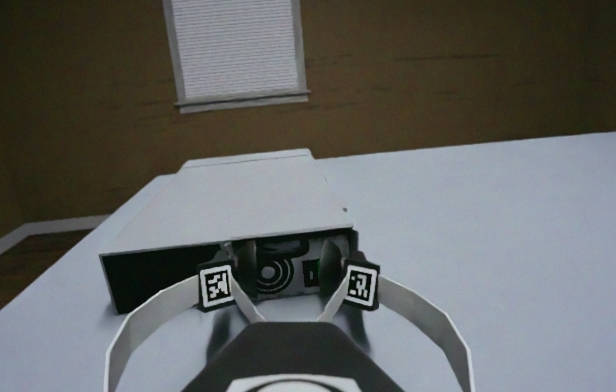

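execute_actions(actions=[{"r1":{"joints":{"arm_m":0.261,"gripper_m":0.004,"lift_m":0.6855},"pace":"slow"}}], cameras=[])

execute_actions(actions=[{"r1":{"joints":{"arm_m":0.264,"gripper_m":-0.010,"lift_m":0.6845},"pace":"slow"}}], cameras=[])

execute_actions(actions=[{"r1":{"joints":{"arm_m":0.2675,"gripper_m":-0.024,"lift_m":0.6835},"base":{"strafe_m":-0.002},"pace":"slow"}}], cameras=[])

execute_actions(actions=[{"r1":{"joints":{"arm_m":0.2705,"gripper_m":-0.038,"lift_m":0.6825},"pace":"slow"}}], cameras=[])

execute_actions(actions=[{"r1":{"joints":{"arm_m":0.264},"base":{"strafe_m":-0.003},"pace":"slow"}}], cameras=[])

execute_actions(actions=[{"r1":{"joints":{"arm_m":0.2625,"lift_m":0.685},"base":{"strafe_m":-0.002},"pace":"slow"}}], cameras=["r1_wrist_camera"])

Scene clock: 545.60 s.
r1.base_odometry: x=-0.346 y=+0.808 heading=+2.478 (m, m, rad; r1's odometry frame)
r1.turned_by_wheels: +0.000 (rad since the last result)
r1.turned_by_imu: +0.000 (rad since the last result)
r1.base_tilt: forward=-0.1 right=-0.4 (deg)
r1.lidar_m: 0.39 0.40 1.69 1.63 1.86 1.68 1.58 1.65 2.32 2.46 0.56 0.37
r1.base_status: not commanded
r1.joint_positions: lift_m=+0.686 arm_m=+0.259 wrist_yaw_rad=-0.024 wrist_pitch_rad=+0.223 wrist_roll_rad=+0.119 gripper_m=+0.004
r1.joint_status: all done
r1.motor_effort: lift_m=+17(18) arm_m=+10(15) wrist_yaw_rad=+9(13) wrist_pitch_rad=-10(11) wrist_roll_rad=+1(0) gripper_m=-23(21) wheel_0=+0(0) wheel_1=-1(0) wheel_2=-3(3) (%)
r1.hand_pose: x=+0.7093 y=-0.0940 z=+0.8001 quat_wxyz=(+0.992, +0.061, +0.111, -0.018) (m; r1's base frame)
r1.wrist_depth_mm: - - - - - - - / - - - - - - - / - - - - - - 668 / - - 327 310 433 410 389 / - 266 236 236 294 285 273 / 256 224 187 226 186 216 211 / 203 195 201 - 188 174 178
r2.base_odometry: x=+0.797 y=-1.247 heading=-2.454 (m, m, rad; r2's odometry frame)
r2.turned_by_wheels: +0.000 (rad since the last result)
r2.turned_by_imu: +0.000 (rad since the last result)
r2.base_tilt: forward=+0.1 right=-0.2 (deg)
r2.lidar_m: 0.80 0.83 1.48 2.41 2.56 0.70 0.66 0.72 2.38 2.29 1.45 0.84
r2.base_status: not commanded
r2.joint_positions: lift_m=+1.100 arm_m=+0.002 wrist_yaw_rad=+0.000 wrist_pitch_rad=+1.101 wrist_roll_rad=+0.012 gripper_m=+0.110
r2.joint_status: not commanded
r2.motor_effort: lift_m=+23(23) arm_m=-1(0) wrist_yaw_rad=+0(0) wrist_pitch_rad=-3(2) wrist_roll_rad=+1(1) gripper_m=-1(1) wheel_0=+3(3) wheel_1=+3(3) wheel_2=-2(2) (%)
r2.hand_pose: x=+0.3032 y=-0.0874 z=+1.0208 quat_wxyz=(+0.852, +0.005, +0.523, -0.003) (m; r2's base frame)
r2.wrist_depth_mm: 904 891 904 904 931 931 960 / 1060 1060 1078 1078 1118 1098 1138 / 1281 1308 1308 1336 1336 1366 1397 / 1397 1430 1397 1430 1464 1430 1464 / 1308 1308 1308 1308 1308 1336 1308 / 1205 1205 214 1205 206 1229 1255 / 1138 1118 1160 124 1138 1138 1160
pictures: none
No camera images: the call's "cameras" was empty. Leave "cameras" out to get every camera's image.

Scene clock: 546.50 s.
r1.base_odometry: x=-0.346 y=+0.808 heading=+2.478 (m, m, rad; r1's odometry frame)
r1.turned_by_wheels: +0.000 (rad since the last result)
r1.turned_by_imu: +0.000 (rad since the last result)
r1.base_tilt: forward=-0.1 right=-0.4 (deg)
r1.lidar_m: 0.36 0.41 1.69 1.63 1.88 1.66 1.60 1.67 2.26 2.47 0.57 0.38
r1.base_status: not commanded
r1.joint_positions: lift_m=+0.685 arm_m=+0.262 wrist_yaw_rad=-0.023 wrist_pitch_rad=+0.223 wrist_roll_rad=+0.119 gripper_m=-0.009
r1.joint_status: all done
r1.motor_effort: lift_m=+16(17) arm_m=+9(13) wrist_yaw_rad=+7(14) wrist_pitch_rad=-9(11) wrist_roll_rad=+5(0) gripper_m=-26(25) wheel_0=-1(0) wheel_1=+0(1) wheel_2=-3(3) (%)
r1.hand_pose: x=+0.7125 y=-0.0939 z=+0.7991 quat_wxyz=(+0.992, +0.060, +0.110, -0.018) (m; r1's base frame)
r1.wrist_depth_mm: - - - - - - - / - - - - - - - / - - - - - - 668 / - - 324 309 427 404 387 / - 257 232 233 293 283 273 / 254 222 210 231 189 214 210 / 202 193 200 - 186 173 176
r2.base_odometry: x=+0.797 y=-1.247 heading=-2.454 (m, m, rad; r2's odometry frame)
r2.turned_by_wheels: +0.000 (rad since the last result)
r2.turned_by_imu: +0.000 (rad since the last result)
r2.base_tilt: forward=+0.1 right=-0.2 (deg)
r2.lidar_m: 0.78 0.84 1.47 2.41 2.56 0.72 0.65 0.70 2.37 2.25 1.49 0.84
r2.base_status: not commanded
r2.joint_positions: lift_m=+1.100 arm_m=+0.002 wrist_yaw_rad=+0.000 wrist_pitch_rad=+1.101 wrist_roll_rad=+0.012 gripper_m=+0.110
r2.joint_status: not commanded
r2.motor_effort: lift_m=+23(23) arm_m=-1(1) wrist_yaw_rad=+0(0) wrist_pitch_rad=-2(2) wrist_roll_rad=+0(2) gripper_m=+1(1) wheel_0=+3(3) wheel_1=+3(3) wheel_2=-2(2) (%)
r2.hand_pose: x=+0.3032 y=-0.0874 z=+1.0208 quat_wxyz=(+0.852, +0.005, +0.523, -0.003) (m; r2's base frame)
r2.wrist_depth_mm: 891 904 904 917 917 931 946 / 1060 1060 1078 1098 1098 1118 1118 / 1281 1308 1308 1308 1336 1366 1366 / 1430 1430 1430 1430 1430 1430 1397 / 1308 1336 1336 1308 1336 1308 1336 / 1205 1205 214 1229 205 1229 1229 / 1138 1118 1138 124 1160 1138 1138
pictures: none
No camera images: the call's "cameras" was empty. Leave "cameras" out to get every camera's image.

Scene clock: 547.37 s.
r1.base_odometry: x=-0.344 y=+0.809 heading=+2.478 (m, m, rad; r1's odometry frame)
r1.turned_by_wheels: +0.000 (rad since the last result)
r1.turned_by_imu: +0.000 (rad since the last result)
r1.base_tilt: forward=-0.1 right=-0.4 (deg)
r1.lidar_m: 0.37 0.42 1.68 1.64 1.87 1.65 1.58 1.66 2.28 2.46 0.55 0.40
r1.base_status: done
r1.joint_positions: lift_m=+0.684 arm_m=+0.266 wrist_yaw_rad=-0.022 wrist_pitch_rad=+0.223 wrist_roll_rad=+0.119 gripper_m=-0.023
r1.joint_status: all done
r1.motor_effort: lift_m=+17(17) arm_m=+10(10) wrist_yaw_rad=+5(10) wrist_pitch_rad=-10(9) wrist_roll_rad=+3(1) gripper_m=-28(29) wheel_0=+2(0) wheel_1=+2(7) wheel_2=-2(3) (%)
r1.hand_pose: x=+0.7160 y=-0.0936 z=+0.7981 quat_wxyz=(+0.992, +0.060, +0.111, -0.018) (m; r1's base frame)
r1.wrist_depth_mm: - - - - - - - / - - - - - - - / - - - - - - 661 / - - 319 304 430 397 387 / - 253 227 230 291 281 270 / 252 168 201 222 185 211 208 / 204 193 198 - 185 174 175
r2.base_odometry: x=+0.797 y=-1.247 heading=-2.454 (m, m, rad; r2's odometry frame)
r2.turned_by_wheels: +0.000 (rad since the last result)
r2.turned_by_imu: +0.000 (rad since the last result)
r2.base_tilt: forward=+0.2 right=-0.2 (deg)
r2.lidar_m: 0.78 0.84 1.49 2.43 2.53 0.71 0.65 0.72 2.39 2.29 1.47 0.84
r2.base_status: not commanded
r2.joint_positions: lift_m=+1.100 arm_m=+0.002 wrist_yaw_rad=+0.000 wrist_pitch_rad=+1.101 wrist_roll_rad=+0.012 gripper_m=+0.110
r2.joint_status: not commanded
r2.motor_effort: lift_m=+23(23) arm_m=+0(0) wrist_yaw_rad=+0(0) wrist_pitch_rad=-2(3) wrist_roll_rad=-4(4) gripper_m=-2(2) wheel_0=+3(3) wheel_1=+3(3) wheel_2=-2(2) (%)
r2.hand_pose: x=+0.3032 y=-0.0874 z=+1.0208 quat_wxyz=(+0.852, +0.005, +0.523, -0.003) (m; r2's base frame)
r2.wrist_depth_mm: 891 891 917 904 931 946 931 / 1060 1060 1078 1098 1098 1118 1118 / 1255 1281 1308 1336 1336 1366 1366 / 1430 1430 1397 1430 1464 1430 1430 / 1336 1281 1336 1308 1336 1336 1308 / 1229 1205 214 1229 205 1229 1229 / 1118 1118 1118 124 1138 1160 1138
pictures: none
No camera images: the call's "cameras" was empty. Leave "cameras" out to get every camera's image.

Scene clock: 548.23 s.
r1.base_odometry: x=-0.344 y=+0.809 heading=+2.478 (m, m, rad; r1's odometry frame)
r1.turned_by_wheels: +0.000 (rad since the last result)
r1.turned_by_imu: +0.000 (rad since the last result)
r1.base_tilt: forward=-0.1 right=-0.3 (deg)
r1.lidar_m: 0.37 0.39 1.68 1.64 1.88 1.67 1.59 1.68 2.32 2.47 0.54 0.39
r1.base_status: not commanded
r1.joint_positions: lift_m=+0.683 arm_m=+0.269 wrist_yaw_rad=-0.022 wrist_pitch_rad=+0.223 wrist_roll_rad=+0.119 gripper_m=-0.037
r1.joint_status: all done
r1.motor_effort: lift_m=+17(17) arm_m=+9(12) wrist_yaw_rad=+3(10) wrist_pitch_rad=-8(10) wrist_roll_rad=+2(4) gripper_m=-31(29) wheel_0=+1(2) wheel_1=+2(2) wheel_2=-2(2) (%)
r1.hand_pose: x=+0.7191 y=-0.0935 z=+0.7972 quat_wxyz=(+0.992, +0.060, +0.110, -0.017) (m; r1's base frame)
r1.wrist_depth_mm: - - - - - - - / - - - - - - - / - - - - - - 661 / - 580 317 301 424 399 379 / - 252 223 227 287 278 270 / 250 163 195 225 181 202 207 / 195 192 197 - 184 172 174
r2.base_odometry: x=+0.797 y=-1.247 heading=-2.454 (m, m, rad; r2's odometry frame)
r2.turned_by_wheels: +0.000 (rad since the last result)
r2.turned_by_imu: +0.000 (rad since the last result)
r2.base_tilt: forward=+0.1 right=-0.1 (deg)
r2.lidar_m: 0.79 0.83 1.47 2.44 2.52 0.70 0.65 0.69 2.37 2.26 1.48 0.83
r2.base_status: not commanded
r2.joint_positions: lift_m=+1.100 arm_m=+0.002 wrist_yaw_rad=+0.000 wrist_pitch_rad=+1.101 wrist_roll_rad=+0.012 gripper_m=+0.110
r2.joint_status: not commanded
r2.motor_effort: lift_m=+22(23) arm_m=+0(0) wrist_yaw_rad=+0(0) wrist_pitch_rad=-2(3) wrist_roll_rad=-2(2) gripper_m=-1(1) wheel_0=+3(3) wheel_1=+3(3) wheel_2=-2(2) (%)
r2.hand_pose: x=+0.3032 y=-0.0874 z=+1.0208 quat_wxyz=(+0.852, +0.005, +0.523, -0.003) (m; r2's base frame)
r2.wrist_depth_mm: 904 904 904 917 931 931 960 / 1060 1060 1078 1078 1098 1118 1138 / 1308 1281 1308 1336 1336 1366 1397 / 1430 1430 1397 1430 1397 1397 1430 / 1281 1308 1281 1336 1308 1336 1308 / 1205 1205 215 1255 205 1229 1229 / 1138 1138 1138 123 1160 1118 1160
pictures: none
No camera images: the call's "cameras" was empty. Leave "cameras" out to get every camera's image.

Scene clock: 549.03 s.
r1.base_odometry: x=-0.343 y=+0.812 heading=+2.478 (m, m, rad; r1's odometry frame)
r1.turned_by_wheels: +0.001 (rad since the last result)
r1.turned_by_imu: +0.001 (rad since the last result)
r1.base_tilt: forward=+0.0 right=-0.3 (deg)
r1.lidar_m: 0.36 0.40 1.69 1.62 1.89 1.67 1.59 1.68 2.27 2.45 0.55 0.40
r1.base_status: done
r1.joint_positions: lift_m=+0.683 arm_m=+0.266 wrist_yaw_rad=-0.016 wrist_pitch_rad=+0.223 wrist_roll_rad=+0.119 gripper_m=-0.037
r1.joint_status: all done
r1.motor_effort: lift_m=+17(17) arm_m=-12(15) wrist_yaw_rad=-12(14) wrist_pitch_rad=-8(11) wrist_roll_rad=+2(3) gripper_m=-32(34) wheel_0=+3(3) wheel_1=+1(5) wheel_2=+3(3) (%)
r1.hand_pose: x=+0.7169 y=-0.0919 z=+0.7973 quat_wxyz=(+0.992, +0.060, +0.110, -0.014) (m; r1's base frame)
r1.wrist_depth_mm: - - - - - - - / - - - - - - - / - - - - - - 654 / - - 319 306 424 402 384 / - 254 226 228 289 279 270 / 251 167 201 227 182 202 207 / 195 193 197 - 185 173 175
r2.base_odometry: x=+0.797 y=-1.247 heading=-2.454 (m, m, rad; r2's odometry frame)
r2.turned_by_wheels: +0.000 (rad since the last result)
r2.turned_by_imu: +0.000 (rad since the last result)
r2.base_tilt: forward=+0.1 right=-0.2 (deg)
r2.lidar_m: 0.80 0.83 1.49 2.44 2.55 0.71 0.66 0.73 2.39 2.27 1.46 0.80
r2.base_status: not commanded
r2.joint_positions: lift_m=+1.100 arm_m=+0.002 wrist_yaw_rad=+0.000 wrist_pitch_rad=+1.101 wrist_roll_rad=+0.012 gripper_m=+0.110
r2.joint_status: not commanded
r2.motor_effort: lift_m=+22(23) arm_m=-1(1) wrist_yaw_rad=+0(0) wrist_pitch_rad=-3(2) wrist_roll_rad=+0(3) gripper_m=+0(0) wheel_0=+3(3) wheel_1=+3(3) wheel_2=-2(2) (%)
r2.hand_pose: x=+0.3032 y=-0.0874 z=+1.0208 quat_wxyz=(+0.852, +0.005, +0.523, -0.003) (m; r2's base frame)
r2.wrist_depth_mm: 904 904 904 917 917 931 946 / 1060 1060 1078 1078 1098 1098 1160 / 1281 1281 1308 1281 1308 1366 1397 / 1430 1430 1397 1430 1430 1430 1430 / 1308 1308 1308 1336 1336 1336 1308 / 1205 1205 214 1229 205 1229 1205 / 1118 1138 1160 124 1138 1138 1138
pictures: none
No camera images: the call's "cameras" was empty. Leave "cameras" out to get every camera's image.

Scene clock: 549.57 s.
r1.base_odometry: x=-0.341 y=+0.813 heading=+2.479 (m, m, rad; r1's odometry frame)
r1.turned_by_wheels: +0.001 (rad since the last result)
r1.turned_by_imu: +0.001 (rad since the last result)
r1.base_tilt: forward=-0.1 right=-0.3 (deg)
r1.lidar_m: 0.36 0.41 1.67 1.64 1.88 1.66 1.59 1.67 2.30 2.47 0.55 0.40
r1.base_status: done
r1.joint_positions: lift_m=+0.685 arm_m=+0.265 wrist_yaw_rad=-0.014 wrist_pitch_rad=+0.223 wrist_roll_rad=+0.119 gripper_m=-0.037
r1.joint_status: all done
r1.on_its_own: wrist_yaw_rad is at rest, and its effort (-17) is outside its rest range (-13 to +13)
r1.motor_effort: lift_m=+24(25) arm_m=-13(14) wrist_yaw_rad=-17(18) wrist_pitch_rad=-10(11) wrist_roll_rad=+3(3) gripper_m=-33(34) wheel_0=+1(6) wheel_1=+1(6) wheel_2=+6(7) (%)
r1.hand_pose: x=+0.7157 y=-0.0915 z=+0.7989 quat_wxyz=(+0.992, +0.060, +0.111, -0.014) (m; r1's base frame)
r1.wrist_depth_mm: - - - - - - - / - - - - - - - / - - - - - - 668 / - - 319 304 427 402 384 / - 254 229 229 290 281 272 / 253 166 196 224 182 202 210 / 196 194 198 - 186 173 176
r2.base_odometry: x=+0.797 y=-1.247 heading=-2.454 (m, m, rad; r2's odometry frame)
r2.turned_by_wheels: +0.000 (rad since the last result)
r2.turned_by_imu: +0.000 (rad since the last result)
r2.base_tilt: forward=+0.1 right=-0.2 (deg)
r2.lidar_m: 0.79 0.83 1.50 2.44 2.55 0.70 0.66 0.67 2.38 2.26 1.44 0.85
r2.base_status: not commanded
r2.joint_positions: lift_m=+1.100 arm_m=+0.002 wrist_yaw_rad=+0.000 wrist_pitch_rad=+1.101 wrist_roll_rad=+0.012 gripper_m=+0.110
r2.joint_status: not commanded
r2.motor_effort: lift_m=+22(22) arm_m=+0(1) wrist_yaw_rad=+1(0) wrist_pitch_rad=-3(3) wrist_roll_rad=+1(2) gripper_m=-2(0) wheel_0=+3(3) wheel_1=+3(3) wheel_2=-2(3) (%)
r2.hand_pose: x=+0.3032 y=-0.0874 z=+1.0208 quat_wxyz=(+0.852, +0.005, +0.523, -0.003) (m; r2's base frame)
r2.wrist_depth_mm: 891 904 904 917 917 931 946 / 1060 1060 1078 1078 1098 1118 1118 / 1281 1308 1308 1336 1336 1366 1366 / 1430 1397 1430 1430 1430 1430 1430 / 1308 1308 1308 1308 1308 1308 1336 / 1229 1205 214 1205 205 1205 1229 / 1160 1138 1138 124 1138 1138 1138
pictures: r1_wrist_camera
camera_calibration (this result's frames):
r1_wrist_camera: T_world_to_cam=[[-0.0725428, -0.991755, -0.105635, 0.037643], [-0.257898, 0.120965, -0.95857, 1.00735], [0.963445, -0.0422943, -0.264547, -0.253684], [0, 0, 0, 1]] pos_world=[0.506936, -0.0952507, 0.902483]
Images, in order (width x height): r1_wrist_camera 616x392.

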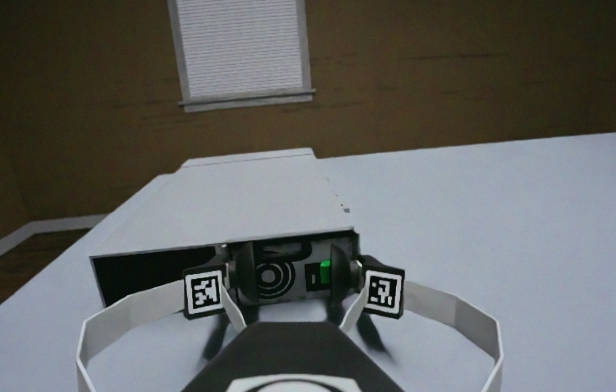

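execute_actions(actions=[{"r1":{"joints":{"arm_m":0.262,"lift_m":0.687},"pace":"slow"}}], cameras=[])

wait(seconds=8)

Scene clock: 550.17 s.
r1.base_odometry: x=-0.341 y=+0.813 heading=+2.479 (m, m, rad; r1's odometry frame)
r1.turned_by_wheels: +0.000 (rad since the last result)
r1.turned_by_imu: +0.000 (rad since the last result)
r1.base_tilt: forward=+0.0 right=-0.4 (deg)
r1.lidar_m: 0.37 0.40 1.71 1.65 1.88 1.67 1.57 1.67 2.30 2.47 0.55 0.41
r1.base_status: not commanded
r1.joint_positions: lift_m=+0.687 arm_m=+0.264 wrist_yaw_rad=-0.014 wrist_pitch_rad=+0.225 wrist_roll_rad=+0.119 gripper_m=-0.037
r1.joint_status: all done
r1.on_its_own: wrist_yaw_rad is at rest, and its effort (-20) is outside its rest range (-13 to +13)
r1.motor_effort: lift_m=+26(25) arm_m=-13(14) wrist_yaw_rad=-20(19) wrist_pitch_rad=-15(16) wrist_roll_rad=+1(3) gripper_m=-34(34) wheel_0=+1(1) wheel_1=+2(1) wheel_2=+6(6) (%)
r1.hand_pose: x=+0.7152 y=-0.0912 z=+0.8004 quat_wxyz=(+0.992, +0.060, +0.112, -0.013) (m; r1's base frame)
r1.wrist_depth_mm: - - - - - - - / - - - - - - - / - - - - - - 647 / - - 324 307 430 399 382 / - 257 230 230 293 281 273 / 253 165 195 225 180 204 211 / 197 195 201 - 187 175 177
r2.base_odometry: x=+0.797 y=-1.247 heading=-2.454 (m, m, rad; r2's odometry frame)
r2.turned_by_wheels: +0.000 (rad since the last result)
r2.turned_by_imu: +0.000 (rad since the last result)
r2.base_tilt: forward=+0.2 right=-0.2 (deg)
r2.lidar_m: 0.79 0.84 1.50 2.43 2.54 0.70 0.66 0.72 2.36 2.26 1.47 0.85
r2.base_status: not commanded
r2.joint_positions: lift_m=+1.100 arm_m=+0.002 wrist_yaw_rad=+0.000 wrist_pitch_rad=+1.101 wrist_roll_rad=+0.012 gripper_m=+0.110
r2.joint_status: not commanded
r2.motor_effort: lift_m=+23(23) arm_m=+0(0) wrist_yaw_rad=+0(0) wrist_pitch_rad=-2(2) wrist_roll_rad=-2(2) gripper_m=-1(0) wheel_0=+3(3) wheel_1=+3(3) wheel_2=-2(2) (%)
r2.hand_pose: x=+0.3032 y=-0.0874 z=+1.0208 quat_wxyz=(+0.852, +0.005, +0.523, -0.003) (m; r2's base frame)
r2.wrist_depth_mm: 904 891 904 917 917 931 960 / 1060 1060 1078 1098 1098 1118 1118 / 1281 1281 1281 1336 1336 1397 1397 / 1430 1430 1430 1430 1397 1430 1430 / 1308 1308 1308 1308 1308 1281 1308 / 1229 1205 214 1229 205 1229 1255 / 1160 1138 1138 124 1138 1160 1138
pictures: none
No camera images: the call's "cameras" was empty. Leave "cameras" out to get every camera's image.

Scene clock: 558.17 s.
r1.base_odometry: x=-0.341 y=+0.813 heading=+2.479 (m, m, rad; r1's odometry frame)
r1.turned_by_wheels: +0.000 (rad since the last result)
r1.turned_by_imu: +0.001 (rad since the last result)
r1.base_tilt: forward=+0.0 right=-0.4 (deg)
r1.lidar_m: 0.36 0.40 1.68 1.65 1.85 1.65 1.59 1.66 2.32 2.46 0.58 0.39
r1.base_status: not commanded
r1.joint_positions: lift_m=+0.687 arm_m=+0.264 wrist_yaw_rad=-0.014 wrist_pitch_rad=+0.225 wrist_roll_rad=+0.119 gripper_m=-0.037
r1.joint_status: all done
r1.on_its_own: wrist_yaw_rad is at rest, and its effort (-19) is outside its rest range (-13 to +13)
r1.motor_effort: lift_m=+25(25) arm_m=-13(14) wrist_yaw_rad=-19(19) wrist_pitch_rad=-16(16) wrist_roll_rad=+3(3) gripper_m=-34(34) wheel_0=+1(1) wheel_1=+1(1) wheel_2=+6(6) (%)
r1.hand_pose: x=+0.7152 y=-0.0912 z=+0.8004 quat_wxyz=(+0.992, +0.060, +0.112, -0.013) (m; r1's base frame)
r1.wrist_depth_mm: - - - - - - - / - - - - - - - / - - - - - - 661 / - - 322 307 427 399 384 / - 255 229 230 293 281 272 / 253 164 195 225 181 205 209 / 198 195 200 - 187 176 177
r2.base_odometry: x=+0.797 y=-1.247 heading=-2.454 (m, m, rad; r2's odometry frame)
r2.turned_by_wheels: +0.000 (rad since the last result)
r2.turned_by_imu: +0.002 (rad since the last result)
r2.base_tilt: forward=+0.2 right=-0.2 (deg)
r2.lidar_m: 0.79 0.83 1.48 2.45 2.56 0.71 0.64 0.68 2.39 2.28 1.48 0.85
r2.base_status: not commanded
r2.joint_positions: lift_m=+1.100 arm_m=+0.002 wrist_yaw_rad=+0.000 wrist_pitch_rad=+1.101 wrist_roll_rad=+0.012 gripper_m=+0.110
r2.joint_status: not commanded
r2.motor_effort: lift_m=+23(23) arm_m=+0(0) wrist_yaw_rad=+0(0) wrist_pitch_rad=-2(2) wrist_roll_rad=+0(2) gripper_m=+0(0) wheel_0=+3(3) wheel_1=+3(3) wheel_2=-2(2) (%)
r2.hand_pose: x=+0.3032 y=-0.0874 z=+1.0208 quat_wxyz=(+0.852, +0.005, +0.523, -0.003) (m; r2's base frame)
r2.wrist_depth_mm: 904 891 904 917 917 931 946 / 1060 1078 1060 1078 1098 1118 1138 / 1281 1281 1308 1336 1336 1336 1366 / 1430 1430 1430 1430 1464 1397 1430 / 1308 1366 1336 1281 1336 1308 1308 / 1205 1205 214 1229 204 1229 1205 / 1138 1118 1118 124 1138 1138 1160
wait: 8.00 s; at rest by 0.27 s
pictures: r1_head_camera, r1_head_left_camera, r1_head_right_camera, r1_wrist_camera, r2_head_camera, r2_head_left_camera, r2_head_right_camera, r2_wrist_camera
camera_calibration (this result's frames):
r1_wrist_camera: T_world_to_cam=[[-0.0718803, -0.991814, -0.105541, 0.0374472], [-0.259542, 0.120769, -0.958151, 1.00946], [0.963053, -0.0414799, -0.266098, -0.251236], [0, 0, 0, 1]] pos_world=[0.506642, -0.0951917, 0.904312]
r2_wrist_camera: T_world_to_cam=[[-0.0477125, -0.998809, -0.010198, -0.0668646], [-0.889381, 0.047128, -0.454732, 0.800395], [0.454671, -0.0126265, -0.89057, 1.00281], [0, 0, 0, 1]] pos_world=[0.252716, -0.0918441, 1.25636]
Images, in order (width x height): r1_head_camera 420x560, r1_head_left_camera 420x672, r1_head_right_camera 420x672, r1_wrist_camera 616x392, r2_head_camera 420x560, r2_head_left_camera 420x672, r2_head_right_camera 420x672, r2_wrist_camera 616x392.

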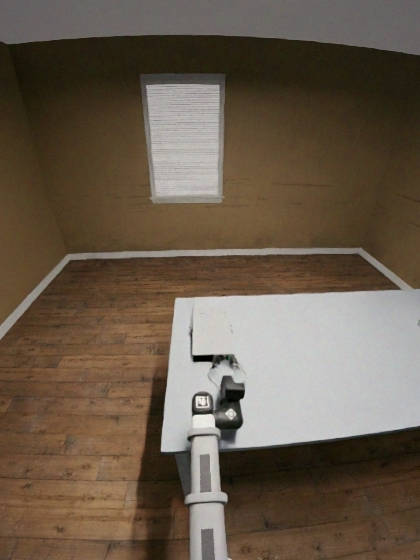

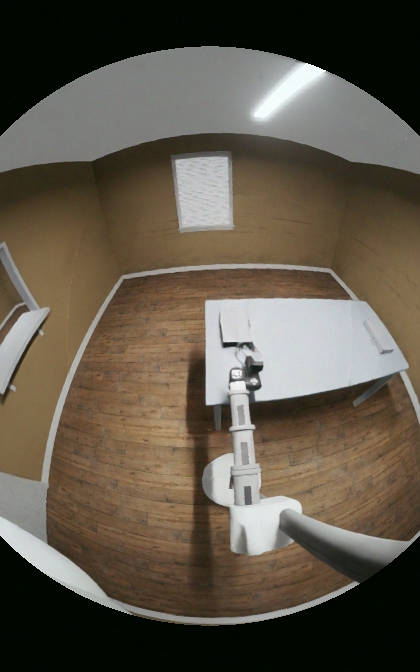

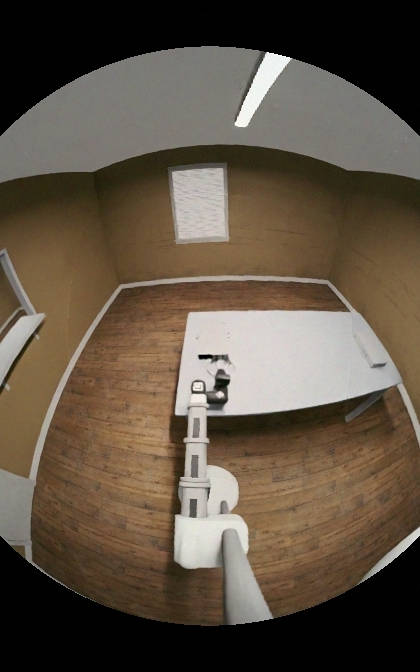

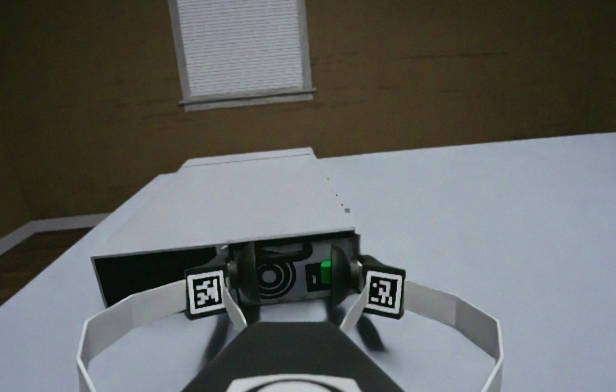

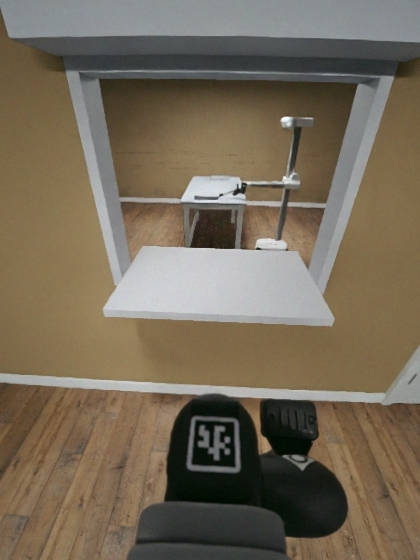

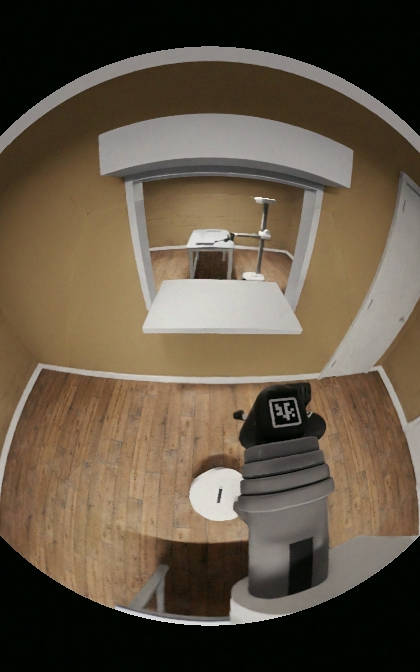

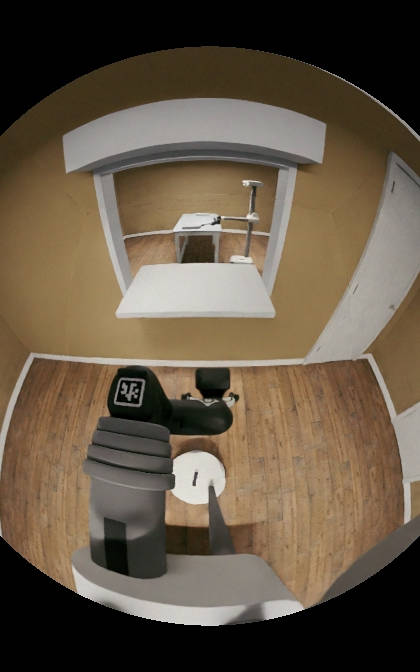

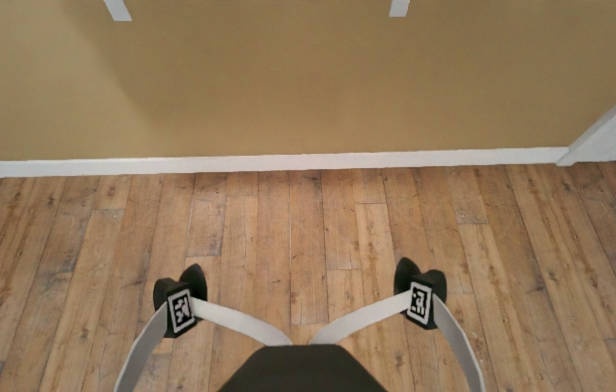

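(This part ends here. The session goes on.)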